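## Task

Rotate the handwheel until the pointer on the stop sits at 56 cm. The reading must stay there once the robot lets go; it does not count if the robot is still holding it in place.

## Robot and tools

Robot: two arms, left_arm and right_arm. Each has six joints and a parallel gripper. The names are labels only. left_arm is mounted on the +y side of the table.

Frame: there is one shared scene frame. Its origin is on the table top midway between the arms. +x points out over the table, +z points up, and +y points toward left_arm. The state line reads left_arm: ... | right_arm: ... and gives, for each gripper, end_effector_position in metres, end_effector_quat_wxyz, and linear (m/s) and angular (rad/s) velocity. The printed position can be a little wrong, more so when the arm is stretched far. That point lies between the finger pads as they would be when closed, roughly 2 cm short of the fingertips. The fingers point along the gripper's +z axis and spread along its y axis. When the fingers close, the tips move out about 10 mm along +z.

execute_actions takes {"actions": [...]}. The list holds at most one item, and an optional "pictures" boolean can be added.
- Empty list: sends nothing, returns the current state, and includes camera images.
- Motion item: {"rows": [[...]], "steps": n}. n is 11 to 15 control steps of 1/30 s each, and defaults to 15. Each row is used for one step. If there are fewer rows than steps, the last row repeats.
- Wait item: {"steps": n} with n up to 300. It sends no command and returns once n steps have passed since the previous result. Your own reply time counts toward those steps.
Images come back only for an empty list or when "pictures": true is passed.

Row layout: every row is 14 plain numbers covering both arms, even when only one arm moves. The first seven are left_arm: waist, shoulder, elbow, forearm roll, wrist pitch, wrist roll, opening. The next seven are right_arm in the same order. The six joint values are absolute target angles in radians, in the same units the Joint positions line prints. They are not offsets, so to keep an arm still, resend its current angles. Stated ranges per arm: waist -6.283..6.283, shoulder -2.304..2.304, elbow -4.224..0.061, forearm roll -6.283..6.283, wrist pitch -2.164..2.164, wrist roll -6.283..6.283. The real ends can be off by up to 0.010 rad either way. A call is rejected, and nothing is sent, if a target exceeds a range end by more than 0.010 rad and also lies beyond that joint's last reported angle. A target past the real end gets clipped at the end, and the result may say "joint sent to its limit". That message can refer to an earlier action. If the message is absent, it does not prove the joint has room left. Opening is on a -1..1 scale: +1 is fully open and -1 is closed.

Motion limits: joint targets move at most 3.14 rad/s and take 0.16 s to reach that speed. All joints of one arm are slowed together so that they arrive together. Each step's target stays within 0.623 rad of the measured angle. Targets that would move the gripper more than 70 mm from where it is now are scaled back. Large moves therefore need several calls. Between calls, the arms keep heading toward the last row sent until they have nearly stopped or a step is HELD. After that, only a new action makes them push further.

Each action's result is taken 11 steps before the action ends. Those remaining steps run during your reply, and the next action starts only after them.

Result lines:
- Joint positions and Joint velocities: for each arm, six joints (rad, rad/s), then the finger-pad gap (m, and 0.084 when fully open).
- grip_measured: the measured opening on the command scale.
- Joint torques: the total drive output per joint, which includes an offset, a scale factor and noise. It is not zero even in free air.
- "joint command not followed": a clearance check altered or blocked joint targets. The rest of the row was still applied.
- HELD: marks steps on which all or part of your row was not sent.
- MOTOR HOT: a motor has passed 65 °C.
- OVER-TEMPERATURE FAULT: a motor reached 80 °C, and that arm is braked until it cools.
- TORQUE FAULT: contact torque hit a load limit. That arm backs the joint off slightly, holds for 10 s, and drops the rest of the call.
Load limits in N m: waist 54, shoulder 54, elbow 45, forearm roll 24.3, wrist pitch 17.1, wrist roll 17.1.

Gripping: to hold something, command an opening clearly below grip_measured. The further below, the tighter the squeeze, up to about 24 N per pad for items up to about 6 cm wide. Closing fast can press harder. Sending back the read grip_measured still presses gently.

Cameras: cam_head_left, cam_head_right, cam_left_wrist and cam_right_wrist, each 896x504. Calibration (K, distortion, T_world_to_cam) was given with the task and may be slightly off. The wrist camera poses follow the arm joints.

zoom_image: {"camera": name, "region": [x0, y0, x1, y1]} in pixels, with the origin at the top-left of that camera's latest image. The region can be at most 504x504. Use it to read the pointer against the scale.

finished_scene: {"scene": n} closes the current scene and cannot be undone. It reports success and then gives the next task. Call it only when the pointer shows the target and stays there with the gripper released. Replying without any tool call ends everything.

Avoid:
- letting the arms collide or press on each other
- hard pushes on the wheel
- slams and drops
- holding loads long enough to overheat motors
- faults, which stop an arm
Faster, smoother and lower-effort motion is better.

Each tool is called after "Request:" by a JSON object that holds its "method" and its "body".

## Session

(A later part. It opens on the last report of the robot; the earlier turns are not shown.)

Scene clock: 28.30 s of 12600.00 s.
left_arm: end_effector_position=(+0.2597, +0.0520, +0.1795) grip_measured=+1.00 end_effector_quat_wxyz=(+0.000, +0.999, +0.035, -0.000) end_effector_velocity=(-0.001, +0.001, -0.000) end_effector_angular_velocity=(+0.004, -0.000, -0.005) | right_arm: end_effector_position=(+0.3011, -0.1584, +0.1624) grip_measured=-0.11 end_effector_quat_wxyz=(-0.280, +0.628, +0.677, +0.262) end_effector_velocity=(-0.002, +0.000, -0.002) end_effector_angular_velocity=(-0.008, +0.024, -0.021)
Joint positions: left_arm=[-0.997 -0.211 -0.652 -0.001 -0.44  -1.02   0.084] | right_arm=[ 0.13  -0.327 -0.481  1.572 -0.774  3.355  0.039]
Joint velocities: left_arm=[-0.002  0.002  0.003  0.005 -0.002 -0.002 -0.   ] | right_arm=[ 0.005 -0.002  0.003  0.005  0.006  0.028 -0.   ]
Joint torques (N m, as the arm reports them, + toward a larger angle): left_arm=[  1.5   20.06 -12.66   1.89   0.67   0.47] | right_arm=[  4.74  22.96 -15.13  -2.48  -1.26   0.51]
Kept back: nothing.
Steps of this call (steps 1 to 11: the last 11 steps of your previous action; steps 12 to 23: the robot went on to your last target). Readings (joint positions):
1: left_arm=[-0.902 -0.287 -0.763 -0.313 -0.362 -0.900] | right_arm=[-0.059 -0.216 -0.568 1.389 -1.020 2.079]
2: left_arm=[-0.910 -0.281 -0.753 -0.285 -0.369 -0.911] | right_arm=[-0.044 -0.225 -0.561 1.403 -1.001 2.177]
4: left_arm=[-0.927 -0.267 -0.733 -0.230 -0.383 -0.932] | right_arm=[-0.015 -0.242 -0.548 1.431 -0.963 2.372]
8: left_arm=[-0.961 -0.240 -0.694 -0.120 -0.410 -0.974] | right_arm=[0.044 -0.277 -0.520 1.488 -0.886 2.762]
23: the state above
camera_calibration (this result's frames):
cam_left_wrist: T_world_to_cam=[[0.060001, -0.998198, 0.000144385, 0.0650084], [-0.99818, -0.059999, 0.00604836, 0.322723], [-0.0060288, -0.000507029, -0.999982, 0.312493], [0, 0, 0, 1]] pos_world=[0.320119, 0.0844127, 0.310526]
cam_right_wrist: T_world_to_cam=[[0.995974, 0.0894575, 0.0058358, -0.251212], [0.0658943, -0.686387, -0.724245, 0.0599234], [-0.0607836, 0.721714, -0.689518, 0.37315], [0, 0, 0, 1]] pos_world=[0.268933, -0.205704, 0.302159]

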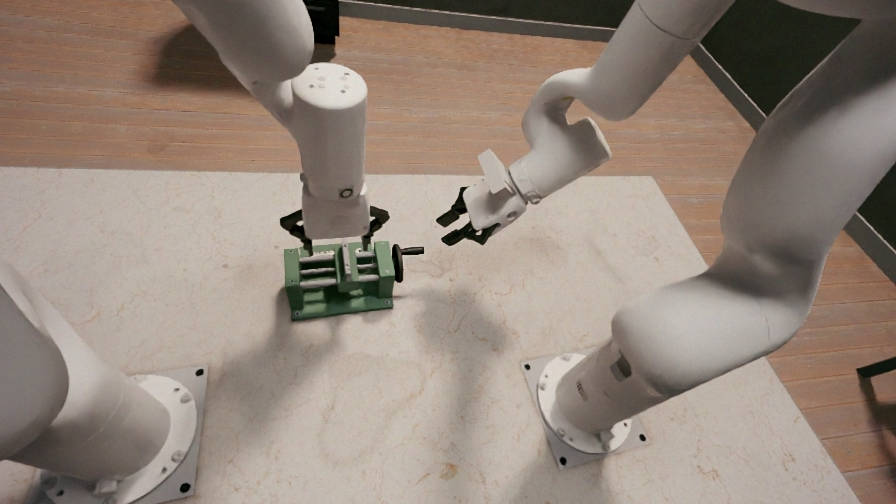

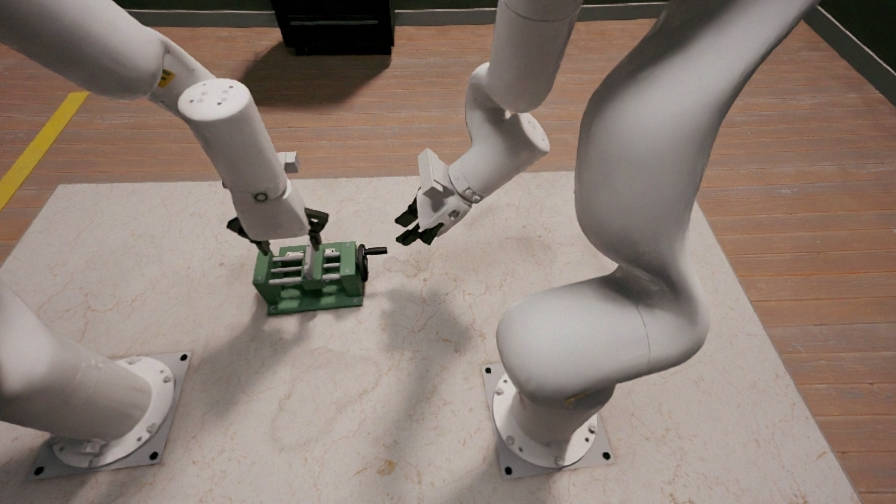

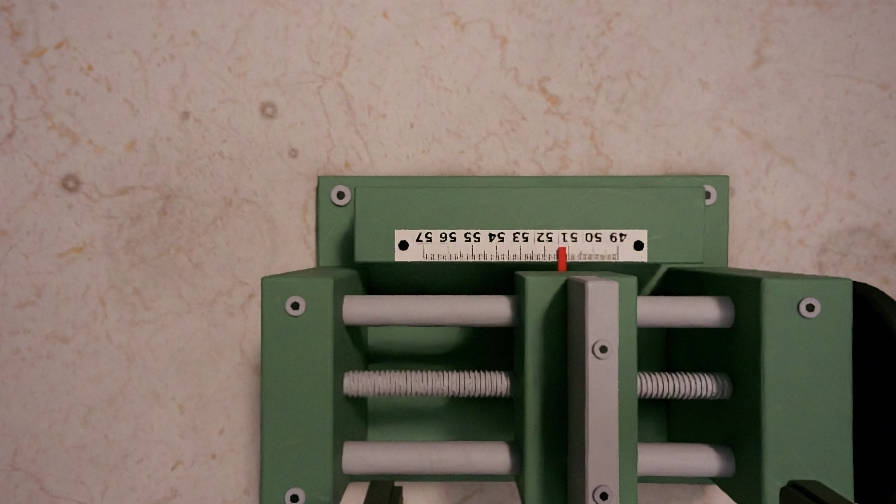

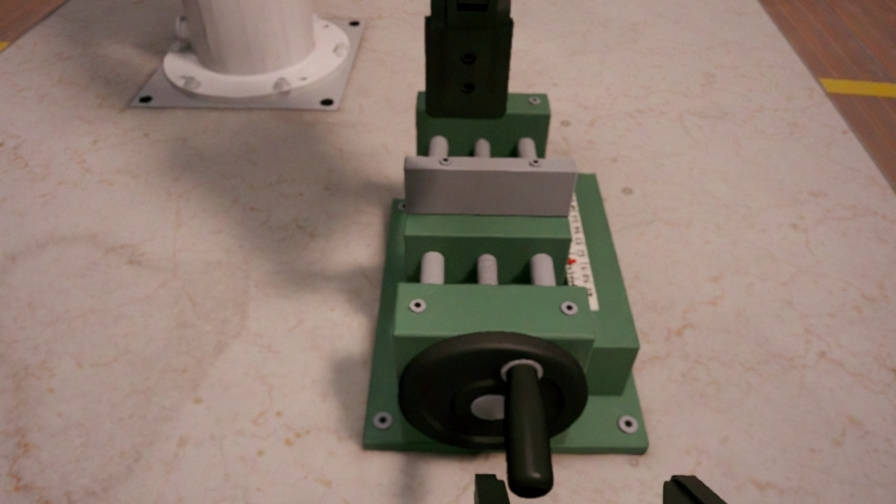

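Request:
{"method": "execute_actions", "body": {"actions": [{"rows":[[-0.9974,-0.2111,-0.6517,0,-0.4406,-1.0204,1,0.1364,-0.3329,-0.4817,1.5818,-0.7734,3.3527,-0.1],[-0.9974,-0.2111,-0.6517,0,-0.4406,-1.0204,1,0.1515,-0.3474,-0.4856,1.608,-0.7736,3.3376,-0.1],[-0.9974,-0.2111,-0.6517,0,-0.4406,-1.0204,1,0.1745,-0.3694,-0.4915,1.6481,-0.774,3.3145,-0.1],[-0.9974,-0.2111,-0.6517,0,-0.4406,-1.0204,1,0.2029,-0.3965,-0.4988,1.6973,-0.7745,3.286,-0.1],[-0.9974,-0.2111,-0.6517,0,-0.4406,-1.0204,1,0.2334,-0.4256,-0.5067,1.7504,-0.775,3.2554,-0.1],[-0.9974,-0.2111,-0.6517,0,-0.4406,-1.0204,1,0.263,-0.4538,-0.5143,1.8017,-0.7755,3.2258,-0.15],[-0.9974,-0.2111,-0.6517,0,-0.4406,-1.0204,1,0.2885,-0.4782,-0.5209,1.8461,-0.7759,3.2002,-0.2],[-0.9974,-0.2111,-0.6517,0,-0.4406,-1.0204,1,0.3077,-0.4965,-0.5259,1.8794,-0.7762,3.181,-0.26],[-0.9974,-0.2111,-0.6517,0,-0.4406,-1.0204,1,0.319,-0.5074,-0.5288,1.8991,-0.7764,3.1696,-0.32],[-0.9974,-0.2111,-0.6517,0,-0.4406,-1.0204,1,0.3224,-0.5106,-0.5297,1.9049,-0.7764,3.1663,-0.38],[-0.9974,-0.2111,-0.6517,0,-0.4406,-1.0204,1,0.3191,-0.5075,-0.5289,1.8993,-0.7764,3.1696,-0.44],[-0.9974,-0.2111,-0.6517,0,-0.4406,-1.0204,1,0.3127,-0.5014,-0.5272,1.8882,-0.7763,3.176,-0.5],[-0.9974,-0.2111,-0.6517,0,-0.4406,-1.0204,1,0.3089,-0.4977,-0.5262,1.8815,-0.7762,3.1798,-0.55],[-0.9974,-0.2111,-0.6517,0,-0.4406,-1.0204,1,0.3089,-0.4977,-0.5262,1.8815,-0.7762,3.1798,-0.6],[-0.9974,-0.2111,-0.6517,0,-0.4406,-1.0204,1,0.3089,-0.4977,-0.5262,1.8815,-0.7762,3.1798,-0.64]],"steps":15}], "pictures": false}}

Request:
{"method": "execute_actions", "body": {"actions": [{"rows":[[-0.9974,-0.2111,-0.6517,0,-0.4406,-1.0204,1,0.3089,-0.4977,-0.5262,1.8815,-0.7762,3.1798,-0.68],[-0.9974,-0.2111,-0.6517,0,-0.4406,-1.0204,1,0.3089,-0.4977,-0.5262,1.8815,-0.7762,3.1798,-0.71],[-0.9974,-0.2111,-0.6517,0,-0.4406,-1.0204,1,0.3089,-0.4977,-0.5262,1.8815,-0.7762,3.1798,-0.74],[-0.9974,-0.2111,-0.6517,0,-0.4406,-1.0204,1,0.3072,-0.5016,-0.5309,1.879,-0.7761,3.181,-0.74],[-0.9974,-0.2111,-0.6517,0,-0.4406,-1.0204,1,0.3028,-0.5128,-0.5435,1.8731,-0.7758,3.183,-0.74],[-0.9974,-0.2111,-0.6517,0,-0.4406,-1.0204,1,0.2971,-0.5311,-0.5608,1.8682,-0.7764,3.1819,-0.74],[-0.9974,-0.2111,-0.6517,0,-0.4406,-1.0204,1,0.292,-0.5551,-0.5785,1.8691,-0.7785,3.1735,-0.74],[-0.9974,-0.2111,-0.6517,0,-0.4406,-1.0204,1,0.2889,-0.5805,-0.5922,1.8774,-0.7821,3.1575,-0.74],[-0.9974,-0.2111,-0.6517,0,-0.4406,-1.0204,1,0.2883,-0.6014,-0.5991,1.8903,-0.7862,3.1386,-0.74],[-0.9974,-0.2111,-0.6517,0,-0.4406,-1.0204,1,0.2892,-0.6134,-0.6001,1.9019,-0.7896,3.1234,-0.74],[-0.9974,-0.2111,-0.6517,0,-0.4406,-1.0204,1,0.2905,-0.6162,-0.5978,1.908,-0.7912,3.1166,-0.74],[-0.9974,-0.2111,-0.6517,0,-0.4406,-1.0204,1,0.2912,-0.612,-0.5949,1.9074,-0.7909,3.1185,-0.74],[-0.9974,-0.2111,-0.6517,0,-0.4406,-1.0204,1,0.2914,-0.6048,-0.5926,1.9029,-0.7893,3.1252,-0.74],[-0.9974,-0.2111,-0.6517,0,-0.4406,-1.0204,1,0.2914,-0.6005,-0.5916,1.8997,-0.7883,3.1296,-0.74]],"steps":14}], "pictures": true}}

Request:
{"method": "execute_actions", "body": {"actions": [{"steps":18}], "pictures": true}}

Request:
{"method": "zoom_image", "body": {"camera": "cam_left_wrist", "region": [540, 238, 580, 274]}}

Scene clock: 73.67 s of 12600.00 s.
left_arm: end_effector_position=(+0.2596, +0.0521, +0.1795) grip_measured=+1.00 end_effector_quat_wxyz=(+0.000, +0.999, +0.035, -0.000) end_effector_velocity=(-0.000, -0.000, +0.000) end_effector_angular_velocity=(-0.000, -0.000, -0.000) | right_arm: end_effector_position=(+0.3009, -0.1544, +0.1597) grip_measured=-0.11 end_effector_quat_wxyz=(-0.280, +0.629, +0.676, +0.262) end_effector_velocity=(+0.000, +0.099, -0.063) end_effector_angular_velocity=(+0.042, -0.001, -0.006)
Joint positions: left_arm=[-0.997 -0.211 -0.652 -0.    -0.441 -1.02   0.084] | right_arm=[ 0.141 -0.338 -0.483  1.591 -0.773  3.347  0.039]
Joint velocities: left_arm=[-0.  0.  0.  0.  0. -0.  0.] | right_arm=[ 0.264 -0.25  -0.072  0.467 -0.005 -0.271  0.   ]
Joint torques (N m, as the arm reports them, + toward a larger angle): left_arm=[  2.24  20.23 -12.67   1.3    0.53   0.69] | right_arm=[ 15.63   7.83 -14.3    0.47  -1.3    0.55]
Steps of this call (steps 1 to 30: the robot went on to your last target; steps 31 to 1357: nothing new was sent; steps 1358 to 1361: the first 4 steps of this action). Readings (joint positions):
1358: left_arm=[-0.997 -0.211 -0.652 0.000 -0.441 -1.020] | right_arm=[0.131 -0.328 -0.480 1.573 -0.773 3.358]
1359: left_arm=[-0.997 -0.211 -0.652 -0.000 -0.441 -1.020] | right_arm=[0.132 -0.329 -0.481 1.574 -0.773 3.357]
1361: the state above

Scene clock: 74.13 s of 12600.00 s.
left_arm: end_effector_position=(+0.2596, +0.0521, +0.1795) grip_measured=+1.00 end_effector_quat_wxyz=(+0.000, +0.999, +0.035, -0.000) end_effector_velocity=(+0.000, -0.000, +0.000) end_effector_angular_velocity=(-0.000, -0.000, -0.001) | right_arm: end_effector_position=(+0.2920, -0.0978, +0.1126) grip_measured=-0.65 end_effector_quat_wxyz=(-0.279, +0.631, +0.675, +0.261) end_effector_velocity=(+0.000, +0.001, -0.001) end_effector_angular_velocity=(-0.000, -0.003, -0.000)
Joint positions: left_arm=[-0.997 -0.211 -0.652  0.    -0.441 -1.02   0.084] | right_arm=[ 0.307 -0.496 -0.526  1.88  -0.775  3.18   0.015]
Joint velocities: left_arm=[ 0.     0.    -0.001  0.    -0.     0.001 -0.   ] | right_arm=[ 0.003 -0.003 -0.001  0.008 -0.    -0.007  0.   ]
Joint torques (N m, as the arm reports them, + toward a larger angle): left_arm=[  1.43  20.49 -12.28   2.08   0.61   0.6 ] | right_arm=[  7.94  26.27 -12.84  -2.16  -1.74   0.53]
Steps of this call (steps 1 to 11: the last 11 steps of your previous action; steps 12 to 14: the first 3 steps of this action). Readings (joint positions):
12: left_arm=[-0.997 -0.211 -0.652 0.000 -0.441 -1.020] | right_arm=[0.307 -0.496 -0.526 1.879 -0.776 3.181]
13: left_arm=[-0.997 -0.211 -0.652 -0.000 -0.441 -1.020] | right_arm=[0.307 -0.496 -0.526 1.880 -0.775 3.181]
14: the state above
camera_calibration (this result's frames):
cam_left_wrist: T_world_to_cam=[[0.0593556, -0.998237, -0.000220022, 0.0653685], [-0.998219, -0.0593559, 0.00596858, 0.322593], [-0.00597112, -0.000134639, -0.999982, 0.312447], [0, 0, 0, 1]] pos_world=[0.320004, 0.0844431, 0.31053]
cam_right_wrist: T_world_to_cam=[[0.996504, 0.0834529, 0.00390041, -0.24785], [0.0604184, -0.687634, -0.723539, 0.0674179], [-0.0576994, 0.721246, -0.690272, 0.293686], [0, 0, 0, 1]] pos_world=[0.259856, -0.144777, 0.252469]

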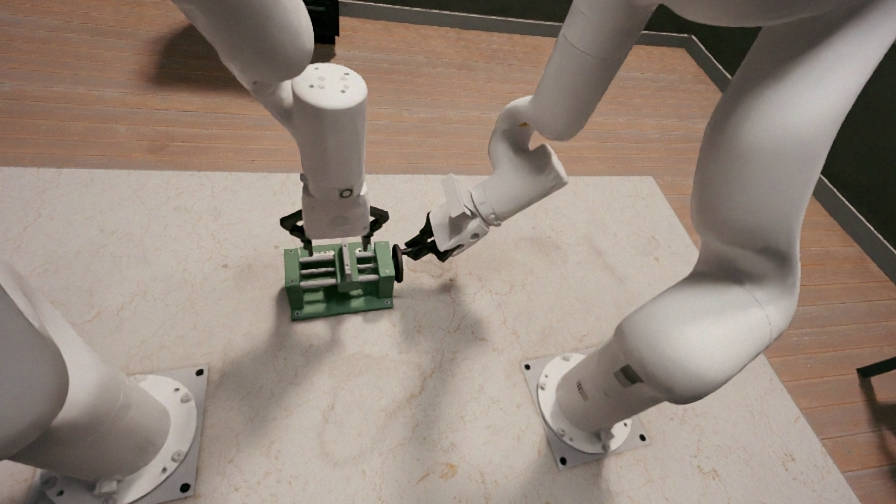

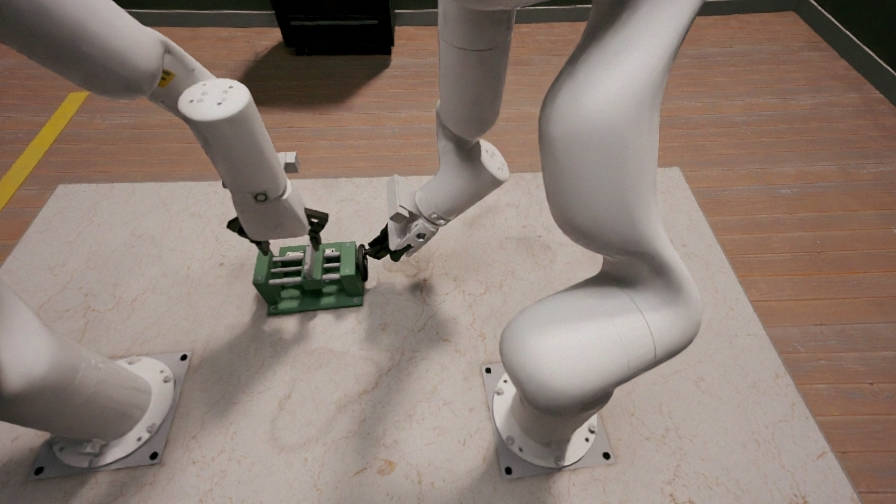

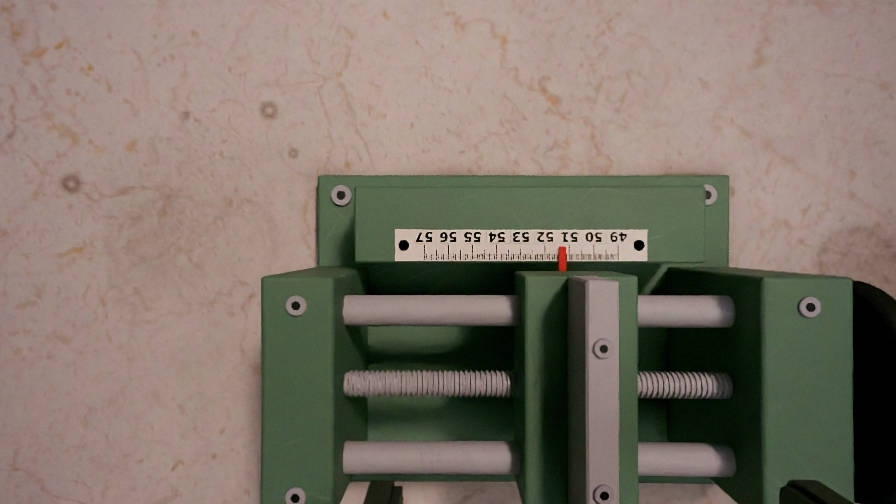

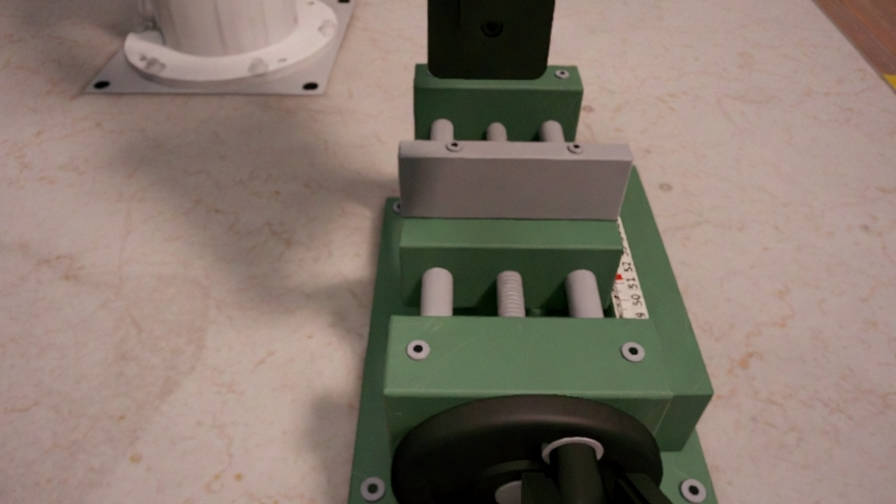

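Scene clock: 74.73 s of 12600.00 s.
left_arm: end_effector_position=(+0.2596, +0.0521, +0.1795) grip_measured=+1.00 end_effector_quat_wxyz=(+0.000, +0.999, +0.035, -0.000) end_effector_velocity=(+0.000, +0.000, -0.000) end_effector_angular_velocity=(+0.000, -0.000, +0.001) | right_arm: end_effector_position=(+0.3101, -0.0963, +0.0852) grip_measured=-0.65 end_effector_quat_wxyz=(-0.280, +0.631, +0.675, +0.260) end_effector_velocity=(+0.000, +0.000, +0.000) end_effector_angular_velocity=(+0.002, +0.001, -0.001)
Joint positions: left_arm=[-0.997 -0.211 -0.652  0.    -0.441 -1.02   0.084] | right_arm=[ 0.292 -0.6   -0.59   1.899 -0.787  3.13   0.015]
Joint velocities: left_arm=[ 0.    -0.    -0.     0.     0.    -0.001  0.   ] | right_arm=[-0.001 -0.001 -0.001 -0.001 -0.003  0.001 -0.   ]
Joint torques (N m, as the arm reports them, + toward a larger angle): left_arm=[  2.76  21.15 -12.53   1.13   0.76   0.35] | right_arm=[  3.51  37.05 -21.07  -0.36  -2.73   0.51]
Kept back: nothing.
Steps of this call (steps 1 to 11: the last 11 steps of your previous action; steps 12 to 18: the robot went on to your last target). Readings (joint positions):
1: left_arm=[-0.997 -0.211 -0.652 0.000 -0.441 -1.020] | right_arm=[0.308 -0.496 -0.526 1.880 -0.775 3.180]
2: left_arm=[-0.997 -0.211 -0.652 0.000 -0.441 -1.020] | right_arm=[0.307 -0.497 -0.527 1.880 -0.776 3.180]
4: left_arm=[-0.997 -0.211 -0.652 -0.000 -0.441 -1.020] | right_arm=[0.304 -0.506 -0.536 1.876 -0.775 3.181]
8: left_arm=[-0.997 -0.211 -0.652 0.000 -0.441 -1.020] | right_arm=[0.292 -0.569 -0.580 1.880 -0.781 3.158]
18: the state above
camera_calibration (this result's frames):
cam_left_wrist: T_world_to_cam=[[0.0593557, -0.998237, -0.000220278, 0.0653686], [-0.998219, -0.0593559, 0.00596873, 0.322593], [-0.00597128, -0.000134392, -0.999982, 0.312447], [0, 0, 0, 1]] pos_world=[0.320004, 0.0844431, 0.31053]
cam_right_wrist: T_world_to_cam=[[0.996426, 0.0844397, 0.00205287, -0.265606], [0.0598043, -0.688137, -0.723112, 0.0476591], [-0.0596467, 0.72065, -0.690728, 0.275328], [0, 0, 0, 1]] pos_world=[0.278229, -0.143191, 0.225185]

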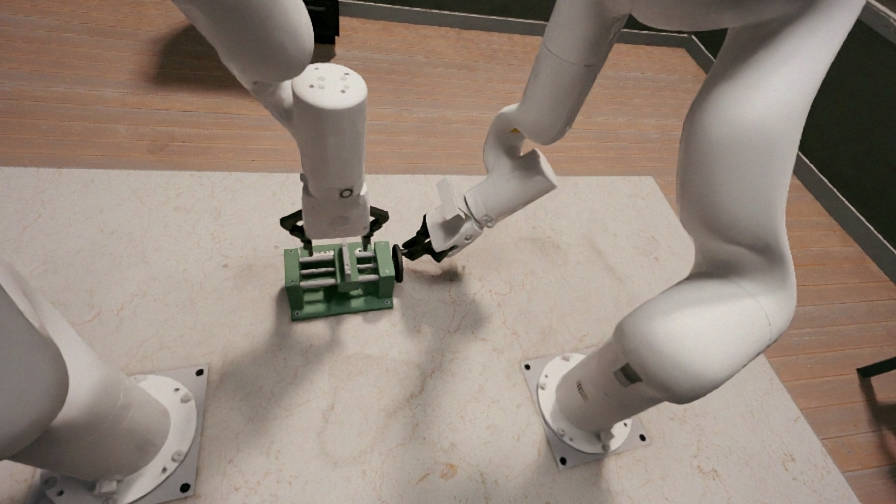

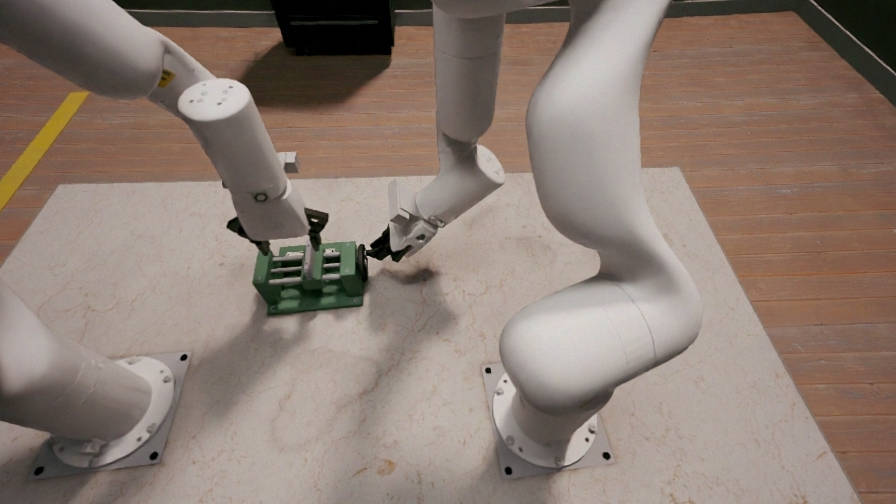

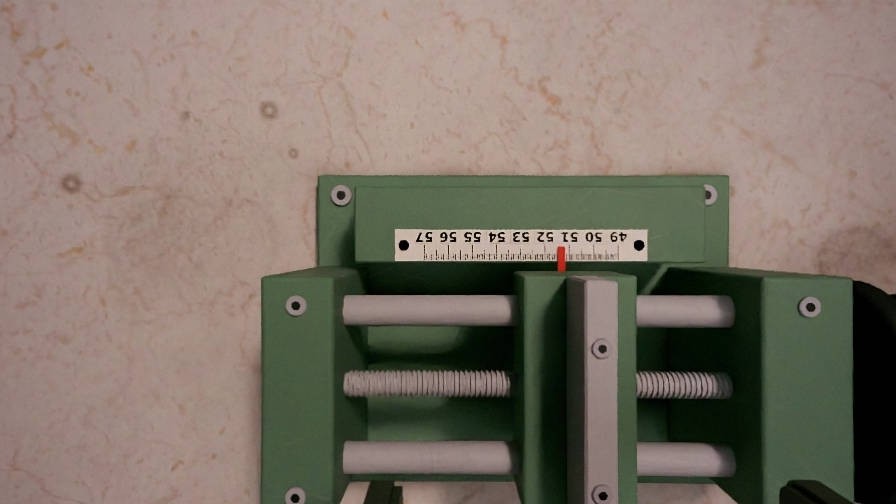

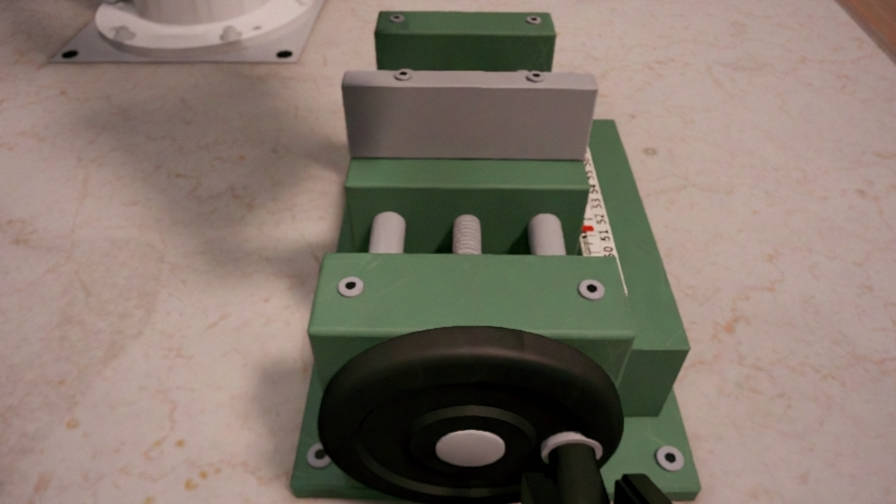

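Region (540, 238, 580, 274) of cam_left_wrist's 896x504 image, scaled by 12.600, with more detail than that image has; it fills the top 454 rows of this view, and the rest is white.

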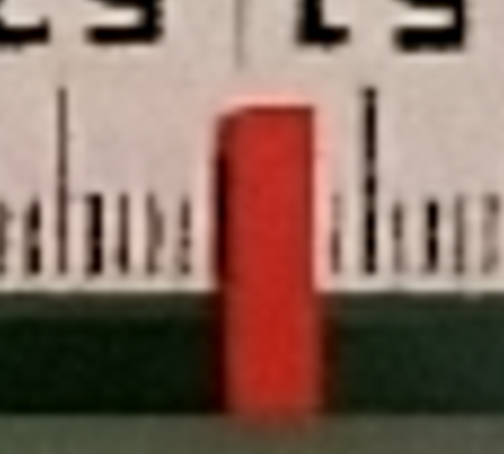

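Request:
{"method": "execute_actions", "body": {"actions": []}}

Scene clock: 76.63 s of 12600.00 s.
left_arm: end_effector_position=(+0.2596, +0.0521, +0.1795) grip_measured=+1.00 end_effector_quat_wxyz=(+0.000, +0.999, +0.035, -0.000) end_effector_velocity=(-0.000, +0.000, +0.000) end_effector_angular_velocity=(+0.000, +0.000, +0.001) | right_arm: end_effector_position=(+0.3105, -0.0962, +0.0854) grip_measured=-0.65 end_effector_quat_wxyz=(-0.280, +0.631, +0.675, +0.261) end_effector_velocity=(+0.000, -0.000, -0.000) end_effector_angular_velocity=(-0.001, -0.000, +0.000)
Joint positions: left_arm=[-0.997 -0.211 -0.652 -0.    -0.441 -1.02   0.084] | right_arm=[ 0.291 -0.6   -0.591  1.9   -0.788  3.13   0.015]
Joint velocities: left_arm=[-0.001  0.     0.     0.    -0.    -0.002 -0.   ] | right_arm=[-0.    -0.001 -0.001 -0.     0.001 -0.    -0.   ]
Joint torques (N m, as the arm reports them, + toward a larger angle): left_arm=[  1.97  20.65 -12.29   2.01   0.73   0.7 ] | right_arm=[ -0.09  39.53 -25.43   0.69  -3.11   0.51]
Kept back: nothing.
Steps of this call (steps 1 to 15: the robot went on to your last target; steps 16 to 57: nothing new was sent). Readings (joint positions):
1: left_arm=[-0.997 -0.211 -0.652 0.000 -0.441 -1.020] | right_arm=[0.292 -0.600 -0.590 1.899 -0.788 3.130]
2: left_arm=[-0.997 -0.211 -0.652 0.000 -0.441 -1.020] | right_arm=[0.292 -0.600 -0.590 1.899 -0.788 3.130]
4: left_arm=[-0.997 -0.211 -0.652 0.000 -0.441 -1.020] | right_arm=[0.292 -0.601 -0.591 1.899 -0.788 3.130]
8: left_arm=[-0.997 -0.211 -0.652 -0.000 -0.441 -1.020] | right_arm=[0.292 -0.601 -0.591 1.899 -0.788 3.130]
57: the state above
All arms were judged still, so your last target was given up. Only a new action makes them travel on or press farther. Fingers that are still opening or closing keep moving.
camera_calibration (this result's frames):
cam_left_wrist: T_world_to_cam=[[0.0593557, -0.998237, -0.000220081, 0.0653685], [-0.998219, -0.059356, 0.00596868, 0.322593], [-0.00597121, -0.000134586, -0.999982, 0.312447], [0, 0, 0, 1]] pos_world=[0.320004, 0.0844431, 0.31053]
cam_right_wrist: T_world_to_cam=[[0.996493, 0.0836449, 0.00243059, -0.266136], [0.0594709, -0.687467, -0.723776, 0.0481012], [-0.0588693, 0.721382, -0.69003, 0.275159], [0, 0, 0, 1]] pos_world=[0.278541, -0.143166, 0.22533]

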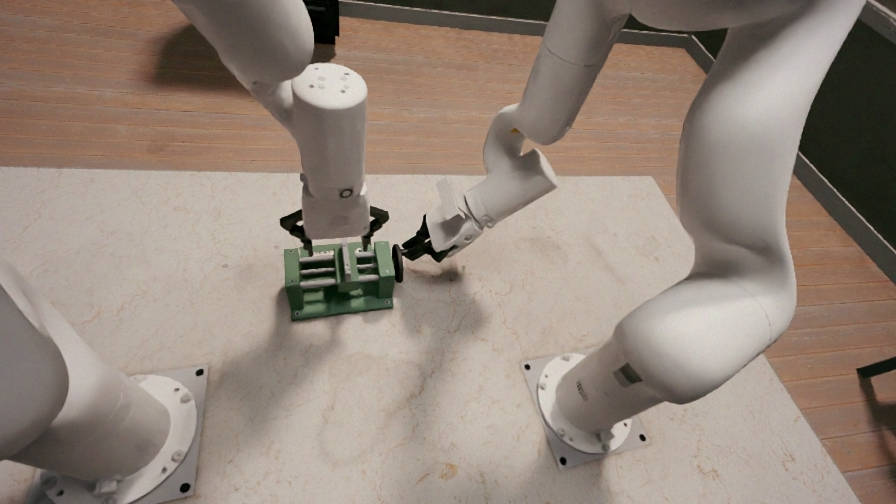

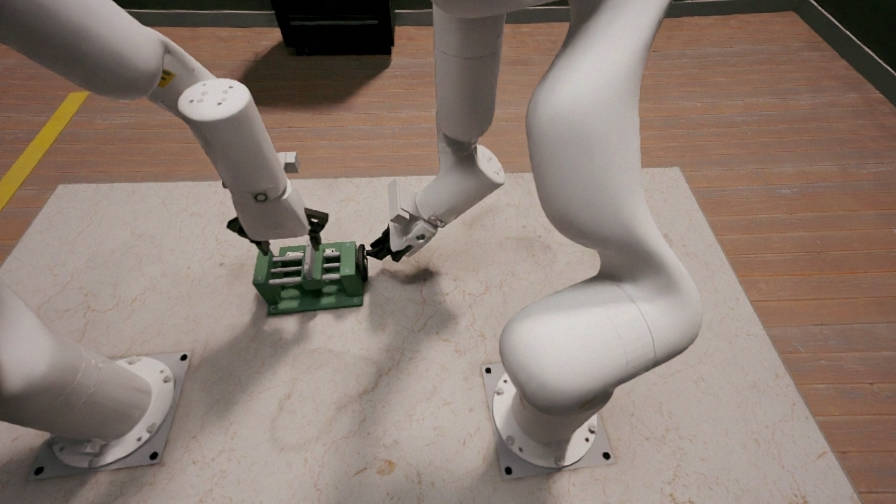

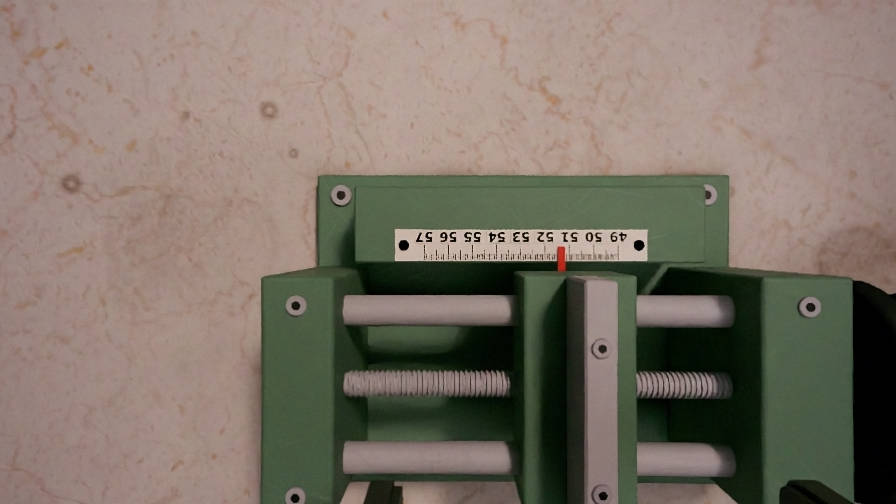

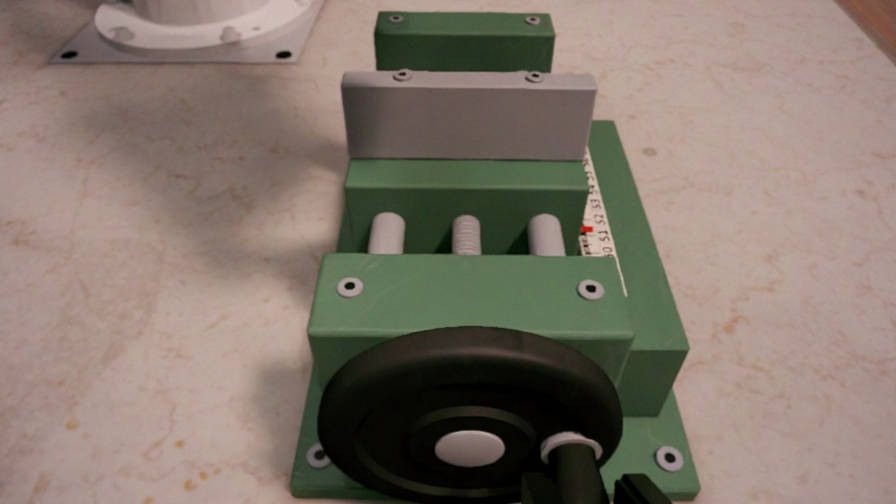

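Request:
{"method": "zoom_image", "body": {"camera": "cam_right_wrist", "region": [300, 300, 660, 504]}}

Request:
{"method": "zoom_image", "body": {"camera": "cam_left_wrist", "region": [400, 225, 640, 275]}}

Region (300, 300, 660, 504) of cam_right_wrist's 896x504 image, scaled by 1.400, with more detail than that image has; it fills the top 286 rows of this view, and the rest is white.

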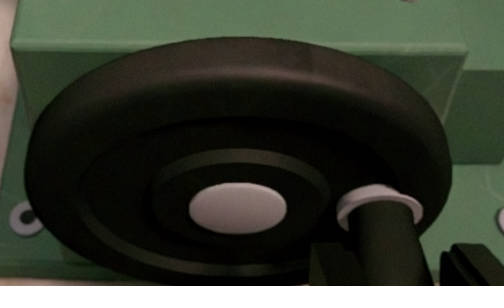

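Region (400, 225, 640, 275) of cam_left_wrist's 896x504 image, scaled by 2.100, with more detail than that image has; it fills the top 105 rows of this view, and the rest is white.

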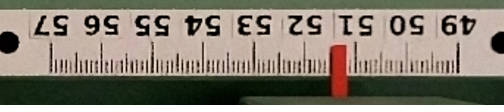

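Request:
{"method": "zoom_image", "body": {"camera": "cam_right_wrist", "region": [420, 420, 620, 504]}}

Request:
{"method": "zoom_image", "body": {"camera": "cam_right_wrist", "region": [530, 424, 614, 484]}}

Request:
{"method": "zoom_image", "body": {"camera": "cam_right_wrist", "region": [428, 420, 512, 480]}}

Region (420, 420, 620, 504) of cam_right_wrist's 896x504 image, scaled by 2.520, with more detail than that image has; it fills the top 212 rows of this view, and the rest is white.

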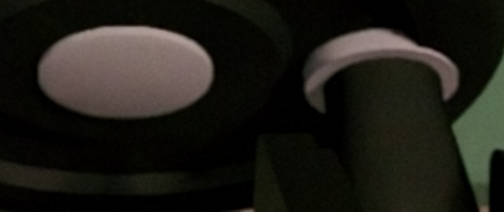

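Region (530, 424, 614, 484) of cam_right_wrist's 896x504 image, scaled by 6.000, with more detail than that image has; it fills the top 360 rows of this view, and the rest is white.

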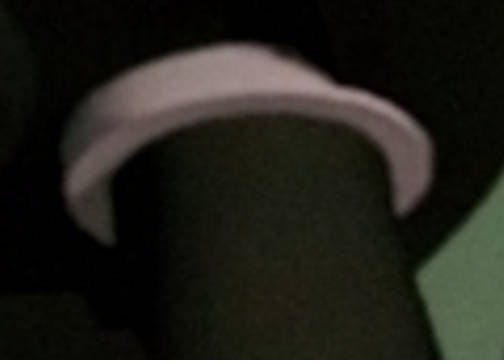

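Region (428, 420, 512, 480) of cam_right_wrist's 896x504 image, scaled by 6.000, with more detail than that image has; it fills the top 360 rows of this view, and the rest is white.

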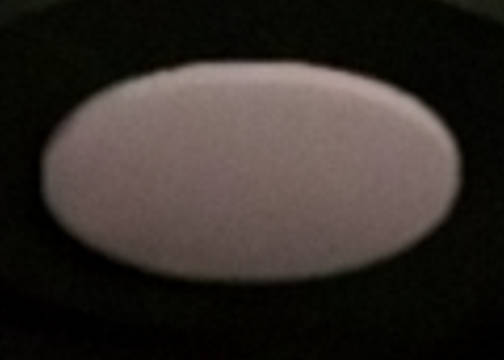

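Request:
{"method": "execute_actions", "body": {"actions": [], "pictures": false}}

Scene clock: 90.67 s of 12600.00 s.
left_arm: end_effector_position=(+0.2596, +0.0521, +0.1795) grip_measured=+1.00 end_effector_quat_wxyz=(+0.000, +0.999, +0.035, -0.000) end_effector_velocity=(+0.000, -0.000, +0.000) end_effector_angular_velocity=(-0.000, -0.000, +0.000) | right_arm: end_effector_position=(+0.3105, -0.0962, +0.0854) grip_measured=-0.65 end_effector_quat_wxyz=(-0.280, +0.631, +0.675, +0.261) end_effector_velocity=(-0.000, -0.000, +0.000) end_effector_angular_velocity=(-0.000, +0.001, +0.000)
Joint positions: left_arm=[-0.997 -0.211 -0.652 -0.    -0.441 -1.02   0.084] | right_arm=[ 0.291 -0.6   -0.591  1.9   -0.788  3.13   0.015]
Joint velocities: left_arm=[ 0.    -0.    -0.001  0.    -0.     0.     0.   ] | right_arm=[-0.     0.001  0.001 -0.     0.     0.001 -0.   ]
Joint torques (N m, as the arm reports them, + toward a larger angle): left_arm=[  1.29  21.57 -11.68   1.67   0.56   0.44] | right_arm=[  1.15  39.23 -25.41   1.01  -3.13   0.45]
Kept back: nothing.
Steps of this call (steps 1 to 421: nothing new was sent). Readings (joint positions):
1: left_arm=[-0.997 -0.211 -0.652 0.000 -0.441 -1.020] | right_arm=[0.291 -0.600 -0.591 1.900 -0.788 3.130]
2: left_arm=[-0.997 -0.211 -0.652 0.000 -0.441 -1.020] | right_arm=[0.291 -0.600 -0.591 1.900 -0.788 3.130]
4: left_arm=[-0.997 -0.211 -0.652 0.000 -0.441 -1.020] | right_arm=[0.291 -0.600 -0.591 1.900 -0.788 3.130]
8: left_arm=[-0.997 -0.211 -0.652 0.000 -0.441 -1.020] | right_arm=[0.291 -0.600 -0.591 1.900 -0.788 3.130]
421: the state above

Request:
{"method": "zoom_image", "body": {"camera": "cam_left_wrist", "region": [340, 362, 520, 406]}}

Request:
{"method": "zoom_image", "body": {"camera": "cam_left_wrist", "region": [530, 238, 590, 274]}}

Request:
{"method": "zoom_image", "body": {"camera": "cam_left_wrist", "region": [418, 238, 478, 274]}}

Region (340, 362, 520, 406) of cam_left_wrist's 896x504 image, scaled by 2.800, with more detail than that image has; it fills the top 123 rows of this view, and the rest is white.

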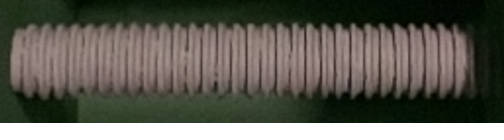

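Region (530, 238, 590, 274) of cam_left_wrist's 896x504 image, scaled by 8.400, with more detail than that image has; it fills the top 302 rows of this view, and the rest is white.

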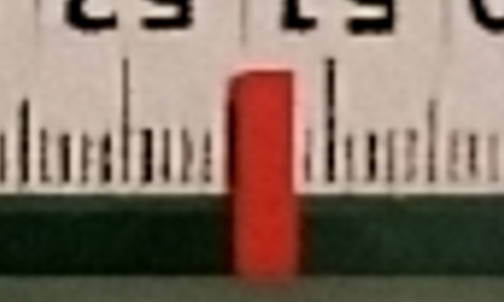

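Region (418, 238, 478, 274) of cam_left_wrist's 896x504 image, scaled by 8.400, with more detail than that image has; it fills the top 302 rows of this view, and the rest is white.

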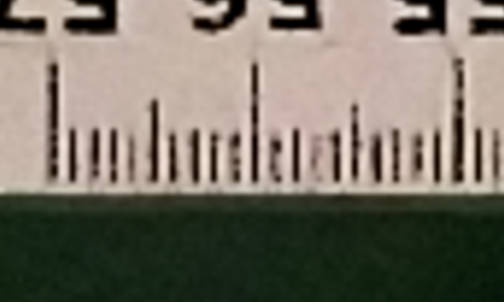

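Request:
{"method": "zoom_image", "body": {"camera": "cam_left_wrist", "region": [340, 366, 430, 402]}}

Request:
{"method": "zoom_image", "body": {"camera": "cam_left_wrist", "region": [425, 366, 515, 402]}}

Region (340, 366, 430, 402) of cam_left_wrist's 896x504 image, scaled by 5.600, with more detail than that image has; it fills the top 202 rows of this view, and the rest is white.

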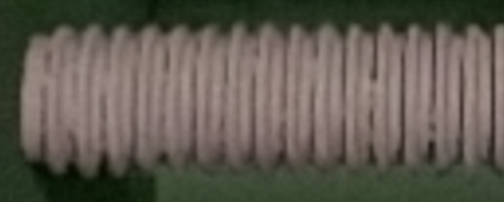

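Region (425, 366, 515, 402) of cam_left_wrist's 896x504 image, scaled by 5.600, with more detail than that image has; it fills the top 202 rows of this view, and the rest is white.

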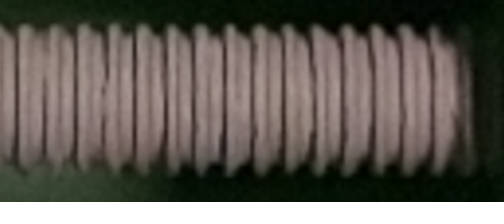

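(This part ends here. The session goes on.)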